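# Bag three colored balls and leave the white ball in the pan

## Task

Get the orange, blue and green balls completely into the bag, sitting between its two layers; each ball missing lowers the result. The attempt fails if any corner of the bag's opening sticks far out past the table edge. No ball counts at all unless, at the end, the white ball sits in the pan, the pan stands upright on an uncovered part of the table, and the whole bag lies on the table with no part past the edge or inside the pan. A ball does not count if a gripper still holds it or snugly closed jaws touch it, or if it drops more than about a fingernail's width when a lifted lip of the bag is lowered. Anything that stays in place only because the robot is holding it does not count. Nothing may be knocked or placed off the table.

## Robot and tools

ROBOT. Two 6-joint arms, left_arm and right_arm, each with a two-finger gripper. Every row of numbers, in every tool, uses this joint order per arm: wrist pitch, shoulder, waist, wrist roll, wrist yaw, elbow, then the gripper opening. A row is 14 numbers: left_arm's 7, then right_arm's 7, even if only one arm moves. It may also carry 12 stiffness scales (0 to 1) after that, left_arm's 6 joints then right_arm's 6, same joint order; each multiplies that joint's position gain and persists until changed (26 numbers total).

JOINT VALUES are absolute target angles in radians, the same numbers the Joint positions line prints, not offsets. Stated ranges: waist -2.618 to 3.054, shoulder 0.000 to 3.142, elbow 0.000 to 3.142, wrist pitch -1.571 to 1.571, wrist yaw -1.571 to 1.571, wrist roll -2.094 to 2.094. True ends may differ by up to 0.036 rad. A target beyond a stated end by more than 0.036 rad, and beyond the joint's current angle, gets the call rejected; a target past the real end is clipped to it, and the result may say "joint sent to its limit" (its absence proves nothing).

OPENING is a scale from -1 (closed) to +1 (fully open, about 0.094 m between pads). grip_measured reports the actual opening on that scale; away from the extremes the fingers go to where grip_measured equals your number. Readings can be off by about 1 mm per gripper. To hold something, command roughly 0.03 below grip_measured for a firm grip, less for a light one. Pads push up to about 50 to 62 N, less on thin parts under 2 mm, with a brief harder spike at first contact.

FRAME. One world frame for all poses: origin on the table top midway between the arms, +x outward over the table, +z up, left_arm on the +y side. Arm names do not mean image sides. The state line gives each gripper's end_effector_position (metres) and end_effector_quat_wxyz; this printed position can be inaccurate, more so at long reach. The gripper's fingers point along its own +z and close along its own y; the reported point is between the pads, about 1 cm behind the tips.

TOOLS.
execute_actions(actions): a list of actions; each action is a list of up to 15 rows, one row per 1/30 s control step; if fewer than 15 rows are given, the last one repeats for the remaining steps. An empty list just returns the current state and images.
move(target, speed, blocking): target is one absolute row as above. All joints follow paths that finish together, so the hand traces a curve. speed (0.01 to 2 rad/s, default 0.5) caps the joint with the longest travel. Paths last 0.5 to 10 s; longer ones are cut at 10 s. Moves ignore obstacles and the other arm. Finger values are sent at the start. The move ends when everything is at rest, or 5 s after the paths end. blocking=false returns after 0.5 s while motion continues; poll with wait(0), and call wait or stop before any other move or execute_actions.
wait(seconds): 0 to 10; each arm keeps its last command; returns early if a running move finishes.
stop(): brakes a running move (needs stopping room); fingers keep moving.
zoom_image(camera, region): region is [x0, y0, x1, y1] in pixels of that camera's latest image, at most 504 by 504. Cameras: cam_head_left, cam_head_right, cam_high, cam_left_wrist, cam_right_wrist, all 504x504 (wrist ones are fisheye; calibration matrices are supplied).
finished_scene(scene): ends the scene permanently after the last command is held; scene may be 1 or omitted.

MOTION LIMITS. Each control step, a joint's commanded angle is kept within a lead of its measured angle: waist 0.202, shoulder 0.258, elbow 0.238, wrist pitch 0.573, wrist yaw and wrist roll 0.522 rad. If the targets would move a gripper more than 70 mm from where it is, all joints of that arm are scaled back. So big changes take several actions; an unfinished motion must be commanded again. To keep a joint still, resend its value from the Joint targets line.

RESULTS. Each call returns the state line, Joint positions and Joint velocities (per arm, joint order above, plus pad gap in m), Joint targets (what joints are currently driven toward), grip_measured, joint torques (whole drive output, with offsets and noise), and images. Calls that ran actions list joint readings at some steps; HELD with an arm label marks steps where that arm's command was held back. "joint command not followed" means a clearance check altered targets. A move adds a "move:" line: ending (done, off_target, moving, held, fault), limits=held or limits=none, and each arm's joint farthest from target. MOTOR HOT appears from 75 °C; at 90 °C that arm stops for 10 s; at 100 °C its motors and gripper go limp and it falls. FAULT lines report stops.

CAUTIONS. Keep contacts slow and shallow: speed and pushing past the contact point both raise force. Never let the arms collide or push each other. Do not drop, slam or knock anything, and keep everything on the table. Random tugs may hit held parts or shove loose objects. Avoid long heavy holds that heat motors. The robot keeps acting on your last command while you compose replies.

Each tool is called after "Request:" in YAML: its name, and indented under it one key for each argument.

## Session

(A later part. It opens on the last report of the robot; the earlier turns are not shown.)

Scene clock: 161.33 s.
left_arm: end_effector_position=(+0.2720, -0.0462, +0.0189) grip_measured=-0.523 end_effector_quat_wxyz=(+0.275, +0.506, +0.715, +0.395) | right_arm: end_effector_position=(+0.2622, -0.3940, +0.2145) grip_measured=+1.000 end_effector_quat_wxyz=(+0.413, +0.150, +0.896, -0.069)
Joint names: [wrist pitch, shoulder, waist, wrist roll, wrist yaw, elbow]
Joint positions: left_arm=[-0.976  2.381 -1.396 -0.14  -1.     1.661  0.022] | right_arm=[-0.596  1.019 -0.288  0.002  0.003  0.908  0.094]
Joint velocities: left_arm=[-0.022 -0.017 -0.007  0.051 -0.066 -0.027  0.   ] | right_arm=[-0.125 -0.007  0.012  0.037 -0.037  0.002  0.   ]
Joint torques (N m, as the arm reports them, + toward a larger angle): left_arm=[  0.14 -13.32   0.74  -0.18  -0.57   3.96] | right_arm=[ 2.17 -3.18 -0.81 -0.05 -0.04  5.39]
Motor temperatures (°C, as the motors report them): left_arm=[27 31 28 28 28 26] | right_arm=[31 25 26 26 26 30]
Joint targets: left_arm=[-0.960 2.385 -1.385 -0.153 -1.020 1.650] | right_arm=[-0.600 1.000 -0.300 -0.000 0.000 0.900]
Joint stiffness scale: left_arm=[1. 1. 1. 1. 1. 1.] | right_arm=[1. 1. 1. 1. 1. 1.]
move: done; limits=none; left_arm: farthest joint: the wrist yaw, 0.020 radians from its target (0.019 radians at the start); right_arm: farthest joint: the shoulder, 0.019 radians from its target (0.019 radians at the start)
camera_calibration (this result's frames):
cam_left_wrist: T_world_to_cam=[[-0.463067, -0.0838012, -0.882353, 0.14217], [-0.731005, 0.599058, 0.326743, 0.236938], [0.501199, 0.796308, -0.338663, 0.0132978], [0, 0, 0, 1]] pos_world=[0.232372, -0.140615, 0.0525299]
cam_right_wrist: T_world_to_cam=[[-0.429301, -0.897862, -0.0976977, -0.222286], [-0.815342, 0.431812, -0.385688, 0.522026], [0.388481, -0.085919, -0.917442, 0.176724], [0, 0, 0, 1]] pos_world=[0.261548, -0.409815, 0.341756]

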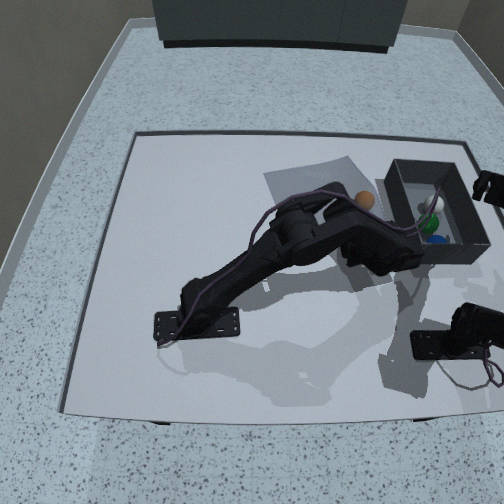

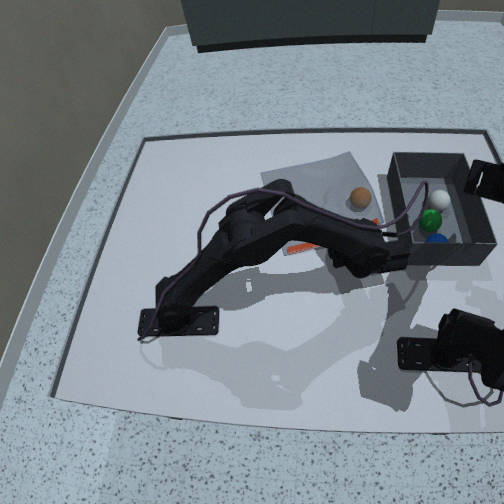

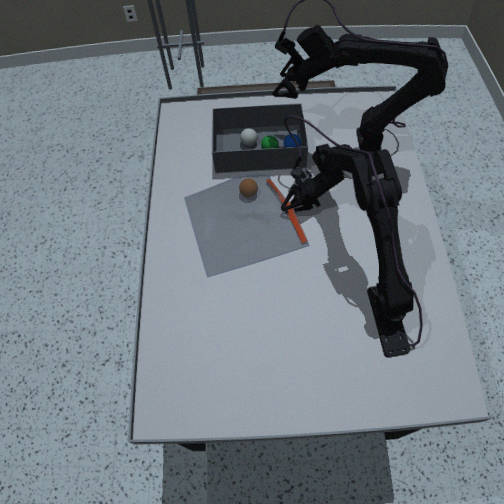

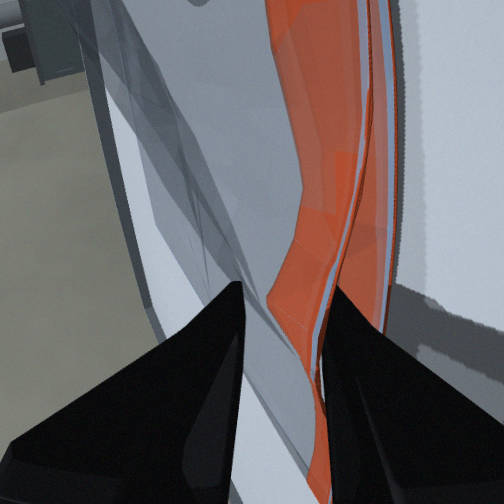

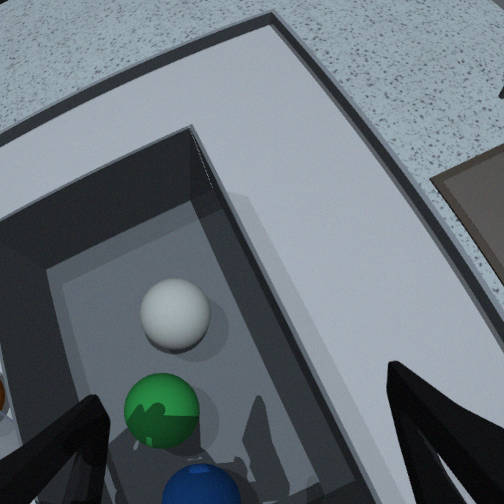

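Finger is between the layers. A bit deeper, then close.

Request:
move:
  target: [-0.96,2.385,-1.36,-0.153,-1.03,1.65,-0.6, -0.6,1.0,-0.3,0,0,0.9,1]
  speed: 0.03

Request:
move:
  target: [-0.96,2.385,-1.36,-0.153,-1.03,1.65,-1, -0.6,1.0,-0.3,0,0,0.9,1]
  speed: 0.03

Scene clock: 166.30 s.
left_arm: end_effector_position=(+0.2818, -0.0396, +0.0203) grip_measured=-0.597 end_effector_quat_wxyz=(+0.273, +0.496, +0.720, +0.402) | right_arm: end_effector_position=(+0.2622, -0.3940, +0.2145) grip_measured=+1.000 end_effector_quat_wxyz=(+0.413, +0.150, +0.896, -0.069)
Joint names: [wrist pitch, shoulder, waist, wrist roll, wrist yaw, elbow]
Joint positions: left_arm=[-0.976  2.381 -1.371 -0.14  -1.009  1.661  0.019] | right_arm=[-0.596  1.019 -0.288  0.002  0.003  0.908  0.094]
Joint velocities: left_arm=[ 0.051 -0.017  0.012  0.066 -0.081 -0.002  0.001] | right_arm=[-0.037  0.002  0.002  0.007 -0.066 -0.002  0.   ]
Joint torques (N m, as the arm reports them, + toward a larger angle): left_arm=[  0.15 -13.29   0.6   -0.17  -0.59   3.96] | right_arm=[ 2.18 -3.18 -0.81 -0.05 -0.04  5.39]
Motor temperatures (°C, as the motors report them): left_arm=[27 31 28 28 28 26] | right_arm=[31 25 26 26 26 30]
Joint targets: left_arm=[-0.960 2.385 -1.360 -0.153 -1.030 1.650] | right_arm=[-0.600 1.000 -0.300 -0.000 -0.000 0.900]
Joint stiffness scale: left_arm=[1. 1. 1. 1. 1. 1.] | right_arm=[1. 1. 1. 1. 1. 1.]
move: off_target (left_arm); limits=none; left_arm: farthest joint: the wrist yaw, 0.021 radians from its target (0.030 radians at the start); right_arm: farthest joint: the shoulder, 0.019 radians from its target (0.019 radians at the start)
camera_calibration (this result's frames):
cam_left_wrist: T_world_to_cam=[[-0.452944, -0.0923009, -0.886748, 0.145391], [-0.747877, 0.580757, 0.321559, 0.243832], [0.485305, 0.808827, -0.33208, 0.00853643], [0, 0, 0, 1]] pos_world=[0.244068, -0.135092, 0.0533533]
cam_right_wrist: T_world_to_cam=[[-0.429301, -0.897862, -0.0976977, -0.222286], [-0.815342, 0.431812, -0.385688, 0.522026], [0.388481, -0.085919, -0.917442, 0.176724], [0, 0, 0, 1]] pos_world=[0.261548, -0.409815, 0.341756]

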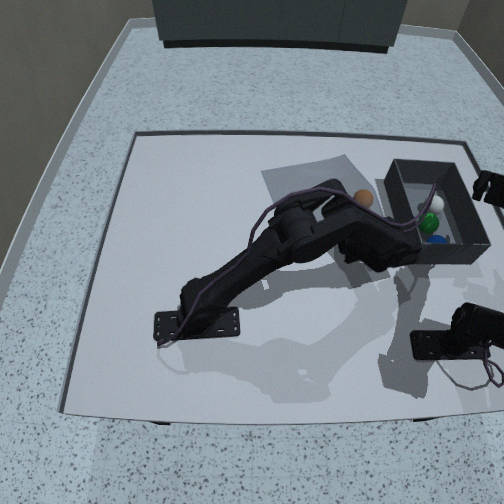

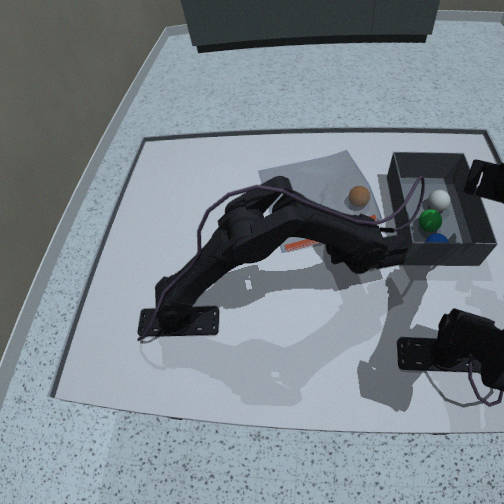

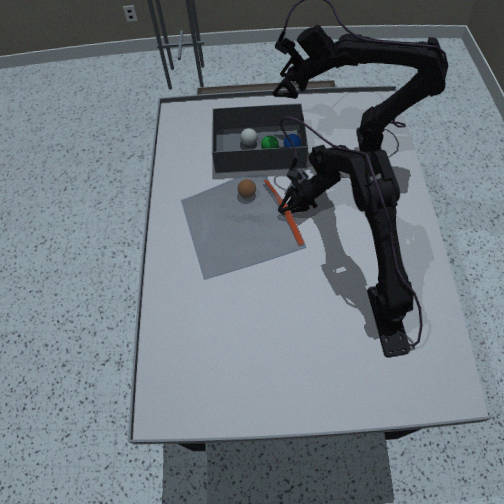

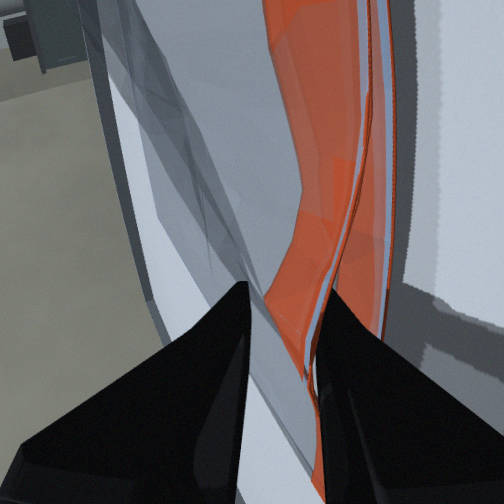

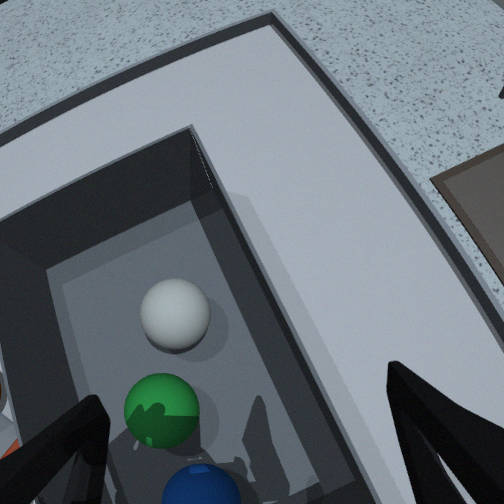

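Scene clock: 167.23 s.
left_arm: end_effector_position=(+0.2817, -0.0396, +0.0202) grip_measured=-0.985 end_effector_quat_wxyz=(+0.272, +0.497, +0.720, +0.402) | right_arm: end_effector_position=(+0.2622, -0.3940, +0.2145) grip_measured=+1.000 end_effector_quat_wxyz=(+0.413, +0.150, +0.896, -0.069)
Joint names: [wrist pitch, shoulder, waist, wrist roll, wrist yaw, elbow]
Joint positions: left_arm=[-0.976  2.381 -1.371 -0.14  -1.008  1.661  0.001] | right_arm=[-0.596  1.019 -0.288  0.002  0.003  0.908  0.094]
Joint velocities: left_arm=[ 0.037 -0.007 -0.007 -0.007 -0.037 -0.002 -0.001] | right_arm=[-0.007 -0.002 -0.017  0.022 -0.037 -0.002  0.   ]
Joint torques (N m, as the arm reports them, + toward a larger angle): left_arm=[  0.14 -13.3    0.73  -0.17  -0.55   4.  ] | right_arm=[ 2.17 -3.17 -0.8  -0.05 -0.04  5.39]
Motor temperatures (°C, as the motors report them): left_arm=[27 31 28 28 28 26] | right_arm=[31 25 26 26 26 30]
Joint targets: left_arm=[-0.960 2.385 -1.360 -0.153 -1.030 1.650] | right_arm=[-0.600 1.000 -0.300 0.000 0.000 0.900]
Joint stiffness scale: left_arm=[1. 1. 1. 1. 1. 1.] | right_arm=[1. 1. 1. 1. 1. 1.]
move: off_target (left_arm); limits=none; left_arm: farthest joint: the wrist yaw, 0.022 radians from its target (0.021 radians at the start); right_arm: farthest joint: the shoulder, 0.019 radians from its target (0.019 radians at the start)
camera_calibration (this result's frames):
cam_left_wrist: T_world_to_cam=[[-0.453578, -0.0925375, -0.8864, 0.145418], [-0.7477, 0.580756, 0.321975, 0.24376], [0.484987, 0.808801, -0.332608, 0.00863919], [0, 0, 0, 1]] pos_world=[0.244027, -0.135096, 0.0532872]
cam_right_wrist: T_world_to_cam=[[-0.429301, -0.897862, -0.0976977, -0.222286], [-0.815342, 0.431812, -0.385688, 0.522026], [0.388481, -0.085919, -0.917442, 0.176724], [0, 0, 0, 1]] pos_world=[0.261548, -0.409815, 0.341756]

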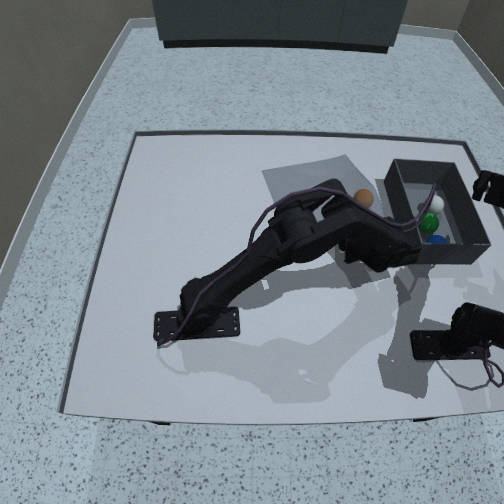

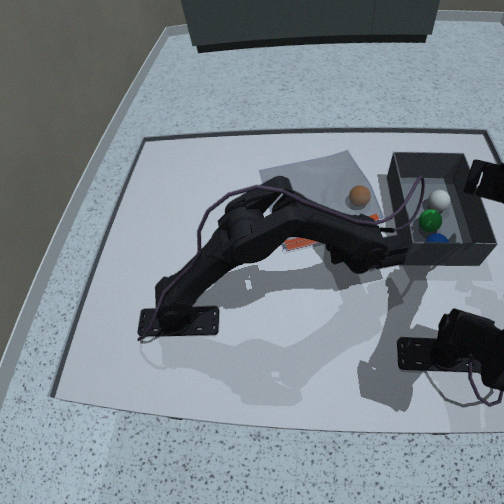

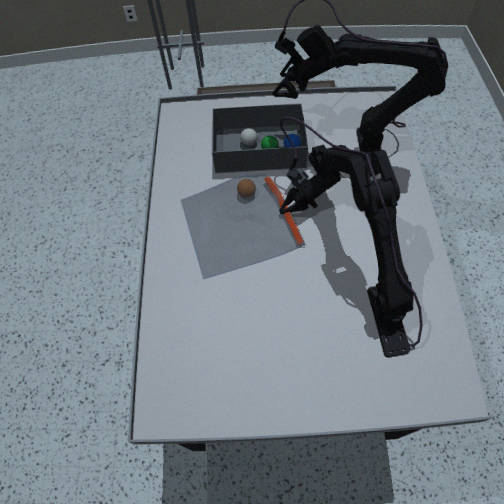

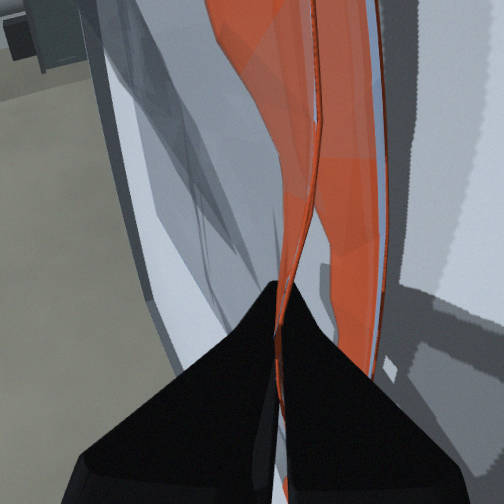

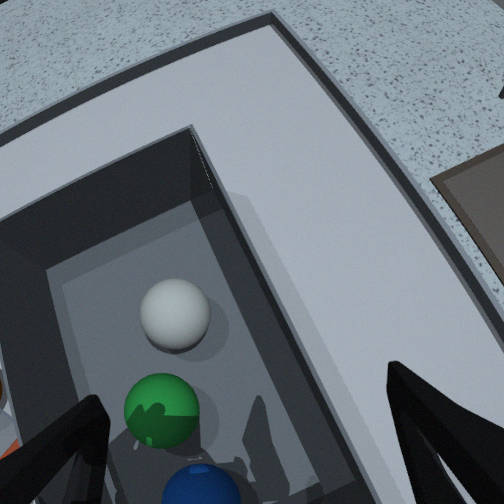

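Request:
move:
  target: [-1.07,2.28,-1.36,-0.153,-1.03,1.65,-1, -0.6,1.0,-0.3,0,0,0.9,1]
  speed: 0.05

Scene clock: 172.83 s.
left_arm: end_effector_position=(+0.2801, -0.0338, +0.0531) grip_measured=-0.985 end_effector_quat_wxyz=(+0.274, +0.496, +0.720, +0.401) | right_arm: end_effector_position=(+0.2622, -0.3940, +0.2145) grip_measured=+1.000 end_effector_quat_wxyz=(+0.413, +0.150, +0.896, -0.069)
Joint names: [wrist pitch, shoulder, waist, wrist roll, wrist yaw, elbow]
Joint positions: left_arm=[-1.053  2.302 -1.371 -0.14  -1.01   1.661  0.001] | right_arm=[-0.596  1.019 -0.288  0.002  0.003  0.908  0.094]
Joint velocities: left_arm=[-0.022  0.007 -0.007 -0.051 -0.007 -0.007 -0.001] | right_arm=[-0.037  0.007  0.017  0.037 -0.066 -0.002  0.   ]
Joint torques (N m, as the arm reports them, + toward a larger angle): left_arm=[ -0.17 -15.29   0.73  -0.17  -0.57   4.13] | right_arm=[ 2.17 -3.17 -0.8  -0.06 -0.04  5.39]
Motor temperatures (°C, as the motors report them): left_arm=[27 31 28 28 28 26] | right_arm=[31 25 26 26 26 30]
Joint targets: left_arm=[-1.070 2.280 -1.360 -0.153 -1.030 1.650] | right_arm=[-0.600 1.000 -0.300 -0.000 -0.000 0.900]
Joint stiffness scale: left_arm=[1. 1. 1. 1. 1. 1.] | right_arm=[1. 1. 1. 1. 1. 1.]
move: off_target (left_arm); limits=none; left_arm: farthest joint: the shoulder, 0.022 radians from its target (0.101 radians at the start); right_arm: farthest joint: the shoulder, 0.019 radians from its target (0.019 radians at the start)
camera_calibration (this result's frames):
cam_left_wrist: T_world_to_cam=[[-0.451725, -0.0940089, -0.887191, 0.173837], [-0.748266, 0.581461, 0.319377, 0.228873], [0.485842, 0.808125, -0.333004, 0.0153595], [0, 0, 0, 1]] pos_world=[0.242322, -0.129151, 0.0862448]
cam_right_wrist: T_world_to_cam=[[-0.429301, -0.897862, -0.0976977, -0.222286], [-0.815342, 0.431812, -0.385688, 0.522026], [0.388481, -0.085919, -0.917442, 0.176724], [0, 0, 0, 1]] pos_world=[0.261548, -0.409815, 0.341756]

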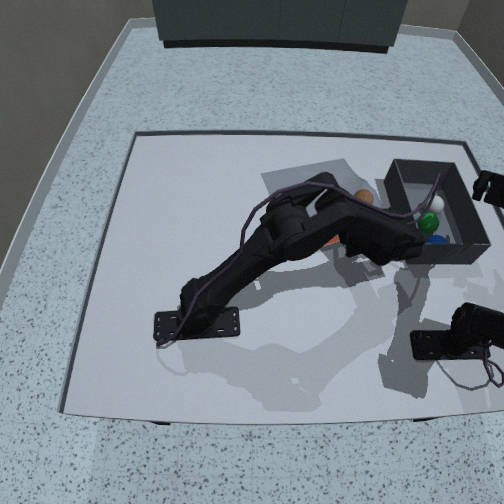

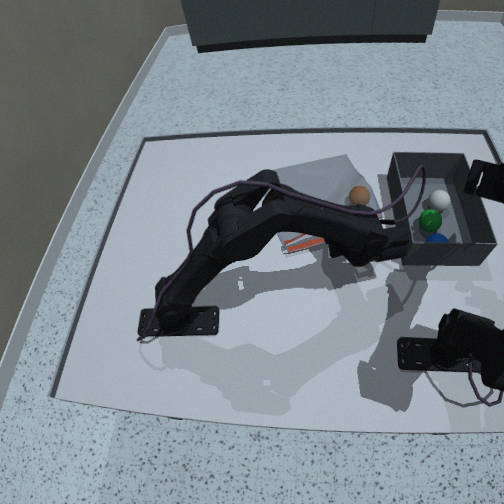

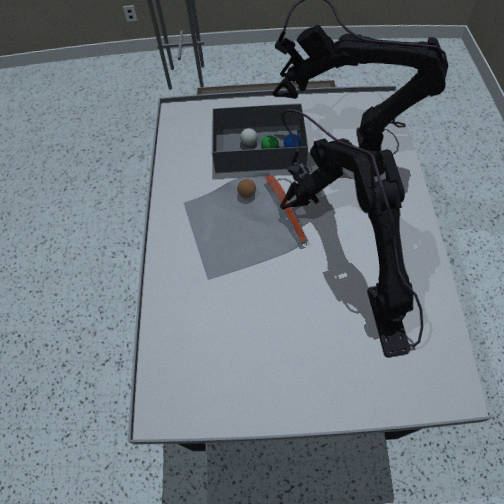

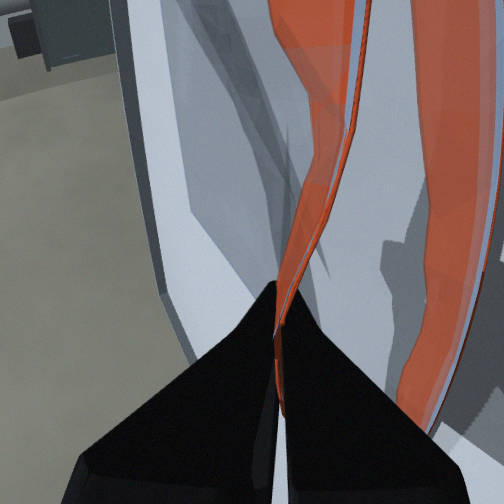

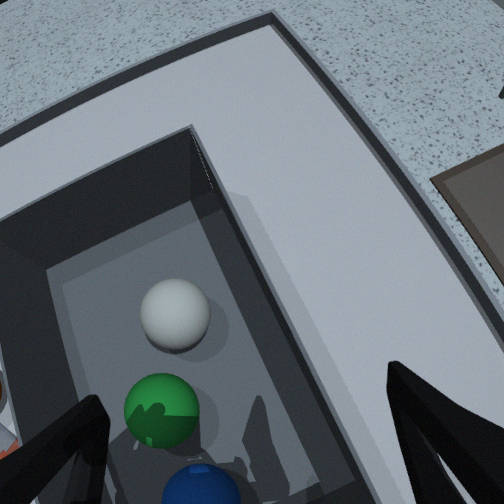

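Request:
move:
  target: [-0.87,1.85,-1.34,-0.153,-1.03,1.04,-1, -0.6,1.0,-0.3,0,0,0.9,1]
  speed: 0.12

Scene clock: 185.80 s.
left_arm: end_effector_position=(+0.2497, +0.0870, +0.0692) grip_measured=-0.985 end_effector_quat_wxyz=(+0.265, +0.491, +0.723, +0.407) | right_arm: end_effector_position=(+0.2622, -0.3940, +0.2145) grip_measured=+1.000 end_effector_quat_wxyz=(+0.413, +0.150, +0.896, -0.069)
Joint names: [wrist pitch, shoulder, waist, wrist roll, wrist yaw, elbow]
Joint positions: left_arm=[-0.887  1.871 -1.351 -0.14  -1.009  1.052  0.001] | right_arm=[-0.596  1.019 -0.288  0.002  0.003  0.908  0.094]
Joint velocities: left_arm=[ 0.007  0.007 -0.002 -0.051 -0.007  0.012  0.   ] | right_arm=[-0.037 -0.007  0.007 -0.007  0.007  0.007  0.   ]
Joint torques (N m, as the arm reports them, + toward a larger angle): left_arm=[  0.13 -11.     0.72  -0.17  -0.58   3.68] | right_arm=[ 2.18 -3.17 -0.81 -0.05 -0.04  5.39]
Motor temperatures (°C, as the motors report them): left_arm=[27 32 28 28 28 26] | right_arm=[31 25 26 26 26 30]
Joint targets: left_arm=[-0.870 1.850 -1.340 -0.153 -1.030 1.040] | right_arm=[-0.600 1.000 -0.300 0.000 0.000 0.900]
Joint stiffness scale: left_arm=[1. 1. 1. 1. 1. 1.] | right_arm=[1. 1. 1. 1. 1. 1.]
move: off_target (left_arm); limits=none; left_arm: farthest joint: the shoulder, 0.021 radians from its target (0.452 radians at the start); right_arm: farthest joint: the shoulder, 0.019 radians from its target (0.019 radians at the start)
camera_calibration (this result's frames):
cam_left_wrist: T_world_to_cam=[[-0.453897, -0.0935198, -0.886133, 0.186166], [-0.758423, 0.562567, 0.32911, 0.134302], [0.46773, 0.821446, -0.326275, -0.0591643], [0, 0, 0, 1]] pos_world=[0.214031, -0.00954316, 0.101464]
cam_right_wrist: T_world_to_cam=[[-0.429301, -0.897862, -0.0976977, -0.222286], [-0.815342, 0.431812, -0.385688, 0.522026], [0.388481, -0.085919, -0.917442, 0.176724], [0, 0, 0, 1]] pos_world=[0.261548, -0.409815, 0.341756]

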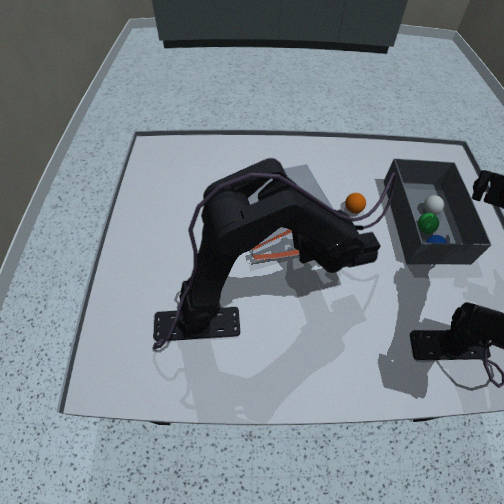

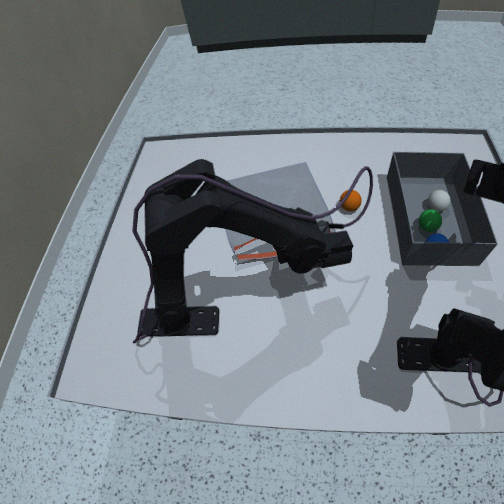

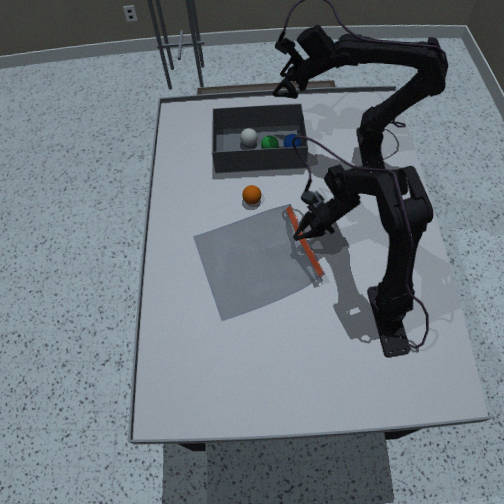

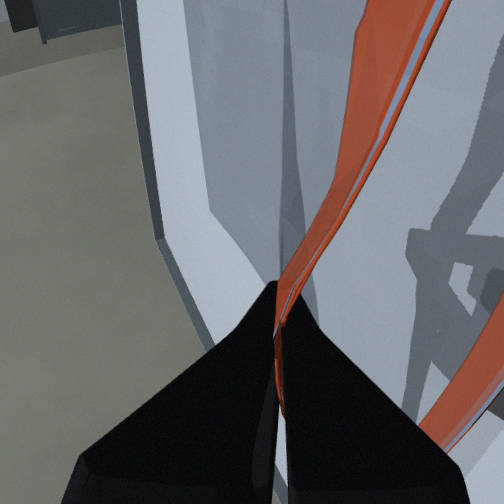

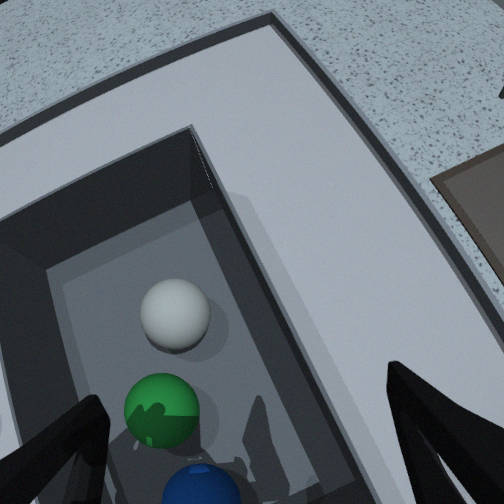

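Request:
move:
  target: [-1.26,1.88,-0.85,0,0.01,1.58,-1, -0.8,1.4,0.2,0,0,1.3,1]
  speed: 0.2

Scene clock: 200.73 s.
left_arm: end_effector_position=(+0.2711, +0.0692, +0.1033) grip_measured=-0.985 end_effector_quat_wxyz=(+0.005, +0.370, +0.929, -0.003) | right_arm: end_effector_position=(+0.3274, -0.2355, +0.2037) grip_measured=+1.000 end_effector_quat_wxyz=(+0.311, -0.069, +0.948, +0.022)
Joint names: [wrist pitch, shoulder, waist, wrist roll, wrist yaw, elbow]
Joint positions: left_arm=[-1.243  1.871 -0.86  -0.01   0.002  1.555  0.001] | right_arm=[-0.796  1.398  0.189  0.002  0.003  1.257  0.094]
Joint velocities: left_arm=[ 0.066 -0.007 -0.007 -0.037 -0.022  0.002 -0.   ] | right_arm=[-0.037  0.007 -0.002 -0.066  0.007 -0.002  0.   ]
Joint torques (N m, as the arm reports them, + toward a larger angle): left_arm=[ 0.08 -9.34  0.7   0.1   0.06  7.39] | right_arm=[ 1.87 -4.22  0.8  -0.05 -0.04  8.46]
Motor temperatures (°C, as the motors report them): left_arm=[27 31 28 28 28 26] | right_arm=[31 25 26 26 26 31]
Joint targets: left_arm=[-1.260 1.880 -0.850 -0.000 0.010 1.580] | right_arm=[-0.800 1.400 0.200 -0.000 -0.000 1.300]
Joint stiffness scale: left_arm=[1. 1. 1. 1. 1. 1.] | right_arm=[1. 1. 1. 1. 1. 1.]
move: off_target (left_arm, right_arm); limits=none; left_arm: farthest joint: the elbow, 0.025 radians from its target (0.528 radians at the start); right_arm: farthest joint: the elbow, 0.043 radians from its target (0.392 radians at the start)
camera_calibration (this result's frames):
cam_left_wrist: T_world_to_cam=[[-0.733636, -0.674781, -0.0803068, 0.257245], [-0.587627, 0.570606, 0.573675, 0.0772255], [-0.341281, 0.468059, -0.815137, 0.250777], [0, 0, 0, 1]] pos_world=[0.319689, 0.0121401, 0.180774]
cam_right_wrist: T_world_to_cam=[[0.0117594, -0.997562, -0.0687889, -0.226813], [-0.985633, 0.0000281323, -0.168901, 0.412368], [0.168491, 0.0697868, -0.98323, 0.27718], [0, 0, 0, 1]] pos_world=[0.362408, -0.245615, 0.326579]

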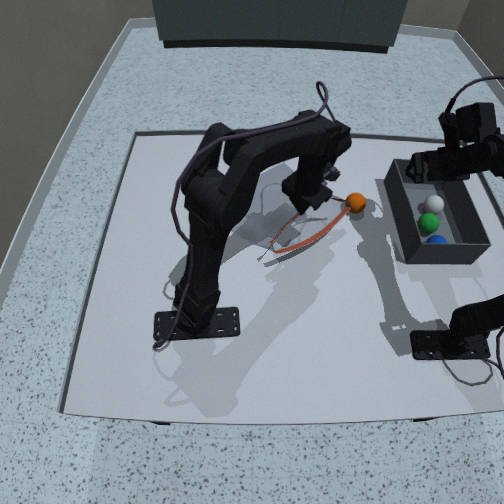

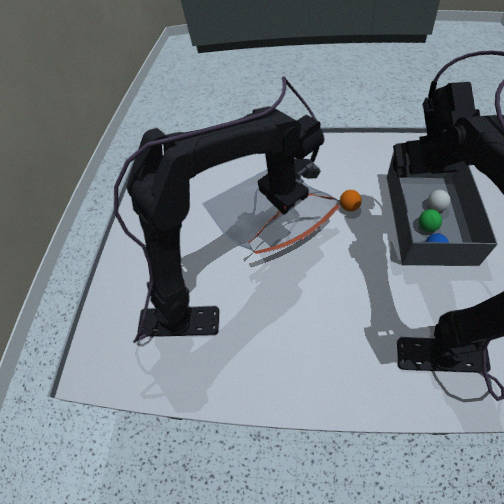

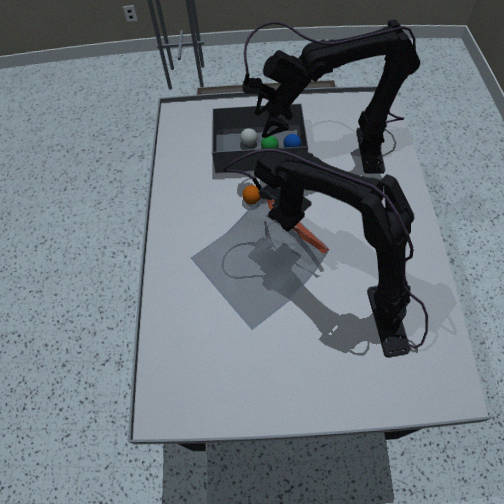

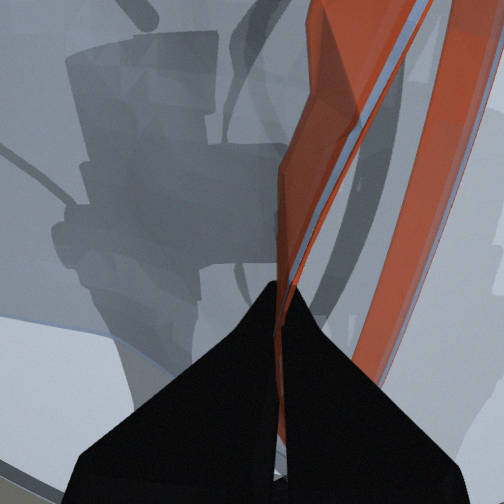

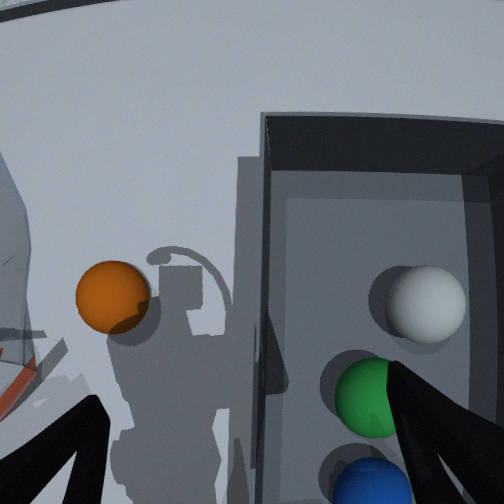

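Request:
move:
  target: [-1.12,1.70,-0.62,0,0.41,1.27,-1, -0.92,1.95,0.455,0,0,1.70,1]
  speed: 0.2

Scene clock: 212.67 s.
left_arm: end_effector_position=(+0.2445, +0.0985, +0.0947) grip_measured=-0.985 end_effector_quat_wxyz=(-0.056, +0.256, +0.947, -0.189) | right_arm: end_effector_position=(+0.3792, -0.1103, +0.1157) grip_measured=+1.000 end_effector_quat_wxyz=(+0.174, -0.196, +0.964, +0.034)
Joint names: [wrist pitch, shoulder, waist, wrist roll, wrist yaw, elbow]
Joint positions: left_arm=[-1.136  1.722 -0.631 -0.01   0.396  1.281  0.001] | right_arm=[-0.914  1.955  0.446  0.002  0.003  1.656  0.094]
Joint velocities: left_arm=[-0.007 -0.002  0.002  0.007 -0.022 -0.017 -0.   ] | right_arm=[ 0.007 -0.012  0.002  0.022 -0.037  0.007  0.   ]
Joint torques (N m, as the arm reports them, + toward a larger angle): left_arm=[  0.33 -10.63   0.71   0.1    0.31   4.51] | right_arm=[ 1.4  -8.73  0.73 -0.05 -0.04  8.25]
Motor temperatures (°C, as the motors report them): left_arm=[27 31 28 28 27 26] | right_arm=[31 26 26 26 26 31]
Joint targets: left_arm=[-1.120 1.700 -0.620 -0.000 0.410 1.270] | right_arm=[-0.920 1.950 0.455 0.000 0.000 1.700]
Joint stiffness scale: left_arm=[1. 1. 1. 1. 1. 1.] | right_arm=[1. 1. 1. 1. 1. 1.]
move: off_target (left_arm, right_arm); limits=none; left_arm: farthest joint: the shoulder, 0.022 radians from its target (0.171 radians at the start); right_arm: farthest joint: the elbow, 0.044 radians from its target (0.443 radians at the start)
camera_calibration (this result's frames):
cam_left_wrist: T_world_to_cam=[[-0.537286, -0.784819, 0.308842, 0.182801], [-0.578786, 0.609454, 0.541823, 0.0468349], [-0.613458, 0.11236, -0.781694, 0.319451], [0, 0, 0, 1]] pos_world=[0.321294, 0.0790287, 0.16788]
cam_right_wrist: T_world_to_cam=[[0.252117, -0.967259, -0.0291113, -0.200971], [-0.961602, -0.253787, 0.104465, 0.379893], [-0.108433, 0.00165599, -0.994102, 0.271936], [0, 0, 0, 1]] pos_world=[0.445461, -0.0984299, 0.224796]

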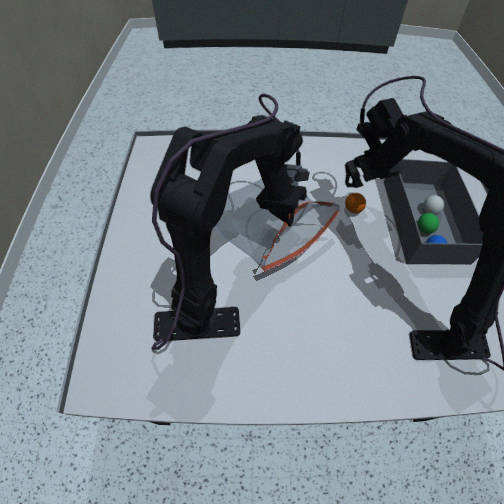

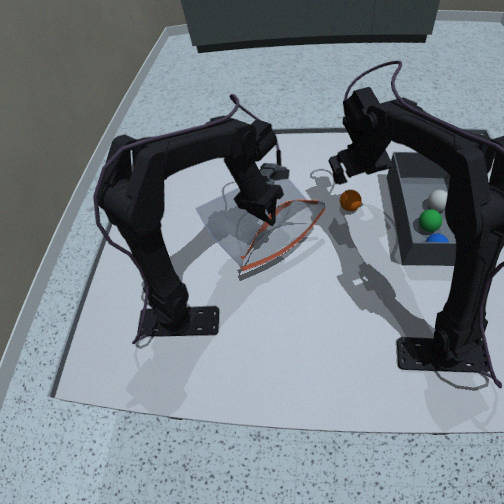

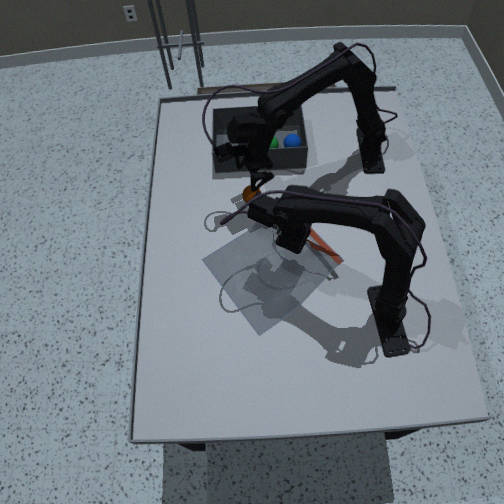

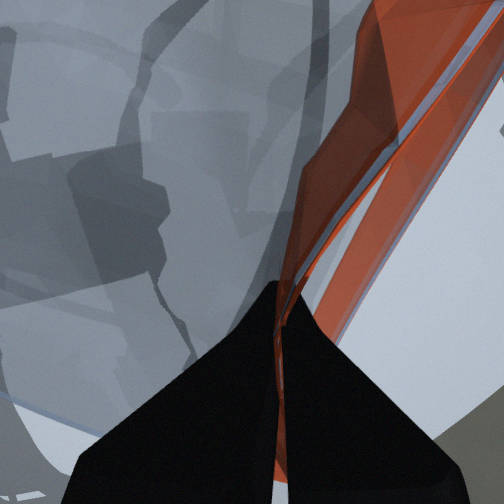

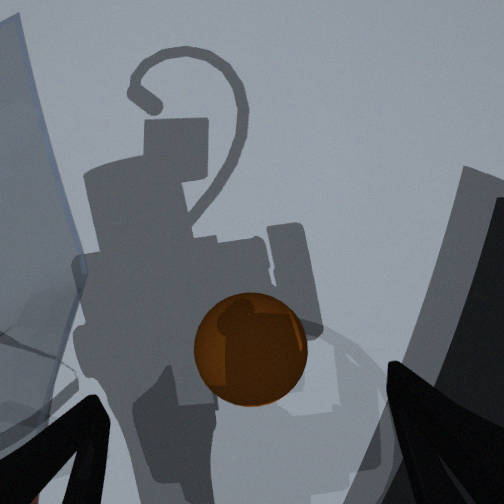

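Request:
move:
  target: [-1.12,1.70,-0.62,0,0.41,1.27,-1, -0.55,2.0,0.45,0,0,1.37,0.7]
  speed: 0.25

Scene clock: 233.93 s.
left_arm: end_effector_position=(+0.2446, +0.0984, +0.0947) grip_measured=-0.985 end_effector_quat_wxyz=(-0.056, +0.256, +0.947, -0.189) | right_arm: end_effector_position=(+0.3795, -0.1102, +0.0340) grip_measured=+0.703 end_effector_quat_wxyz=(+0.187, -0.196, +0.962, +0.037)
Joint names: [wrist pitch, shoulder, waist, wrist roll, wrist yaw, elbow]
Joint positions: left_arm=[-1.135  1.722 -0.631 -0.01   0.396  1.281  0.001] | right_arm=[-0.567  2.005  0.446  0.002  0.003  1.384  0.08 ]
Joint velocities: left_arm=[ 0.007 -0.017 -0.002  0.007 -0.007 -0.017  0.001] | right_arm=[-0.037  0.007 -0.017 -0.037 -0.037 -0.017  0.   ]
Joint torques (N m, as the arm reports them, + toward a larger angle): left_arm=[  0.34 -10.63   0.73   0.11   0.31   4.52] | right_arm=[ 1.68 -8.86  0.32 -0.05 -0.04  4.34]
Motor temperatures (°C, as the motors report them): left_arm=[27 30 28 28 27 26] | right_arm=[30 28 26 26 26 32]
Joint targets: left_arm=[-1.120 1.700 -0.620 0.000 0.410 1.270] | right_arm=[-0.550 2.000 0.450 0.000 -0.000 1.370]
Joint stiffness scale: left_arm=[1. 1. 1. 1. 1. 1.] | right_arm=[1. 1. 1. 1. 1. 1.]
move: off_target (left_arm); limits=none; left_arm: farthest joint: the shoulder, 0.022 radians from its target (0.022 radians at the start); right_arm: farthest joint: the wrist pitch, 0.017 radians from its target (0.364 radians at the start)
camera_calibration (this result's frames):
cam_left_wrist: T_world_to_cam=[[-0.537387, -0.784759, 0.308819, 0.182828], [-0.578964, 0.60956, 0.541514, 0.0469699], [-0.613201, 0.112207, -0.781917, 0.319476], [0, 0, 0, 1]] pos_world=[0.321347, 0.0789971, 0.167908]
cam_right_wrist: T_world_to_cam=[[0.252857, -0.966942, -0.0329657, -0.203414], [-0.963789, -0.254723, 0.0789112, 0.390347], [-0.0846997, 0.0118187, -0.996336, 0.182972], [0, 0, 0, 1]] pos_world=[0.443145, -0.0994217, 0.144794]

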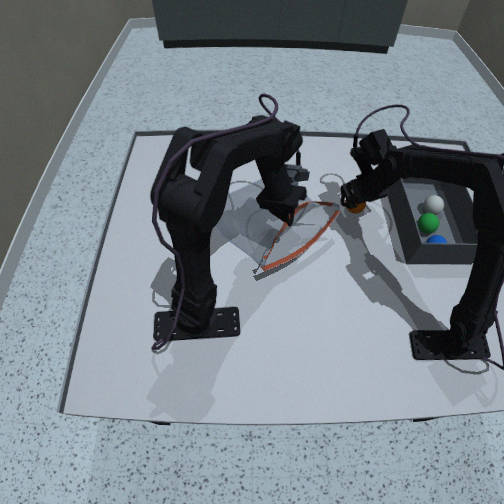

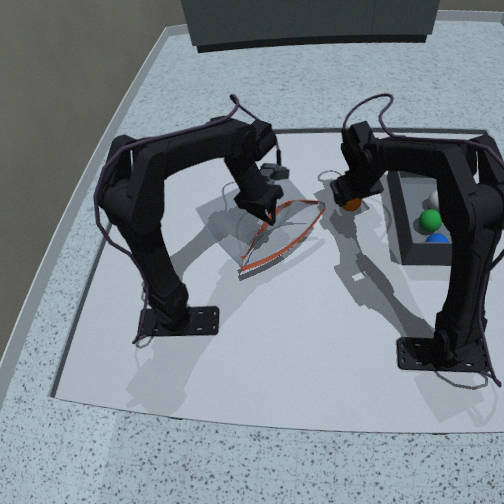

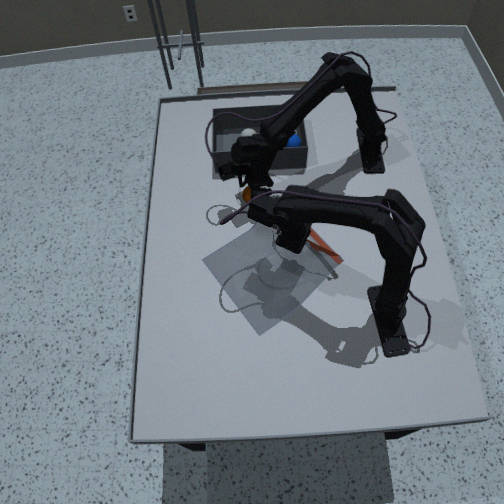

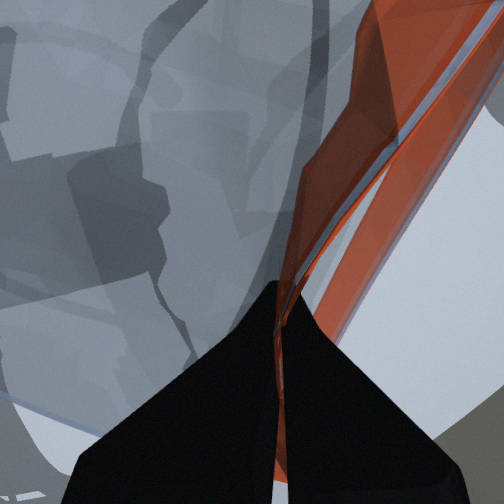

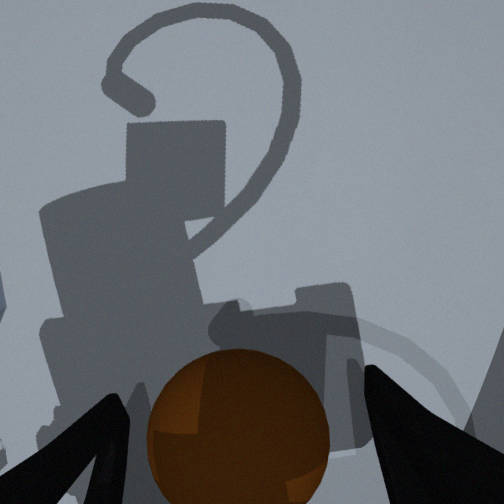

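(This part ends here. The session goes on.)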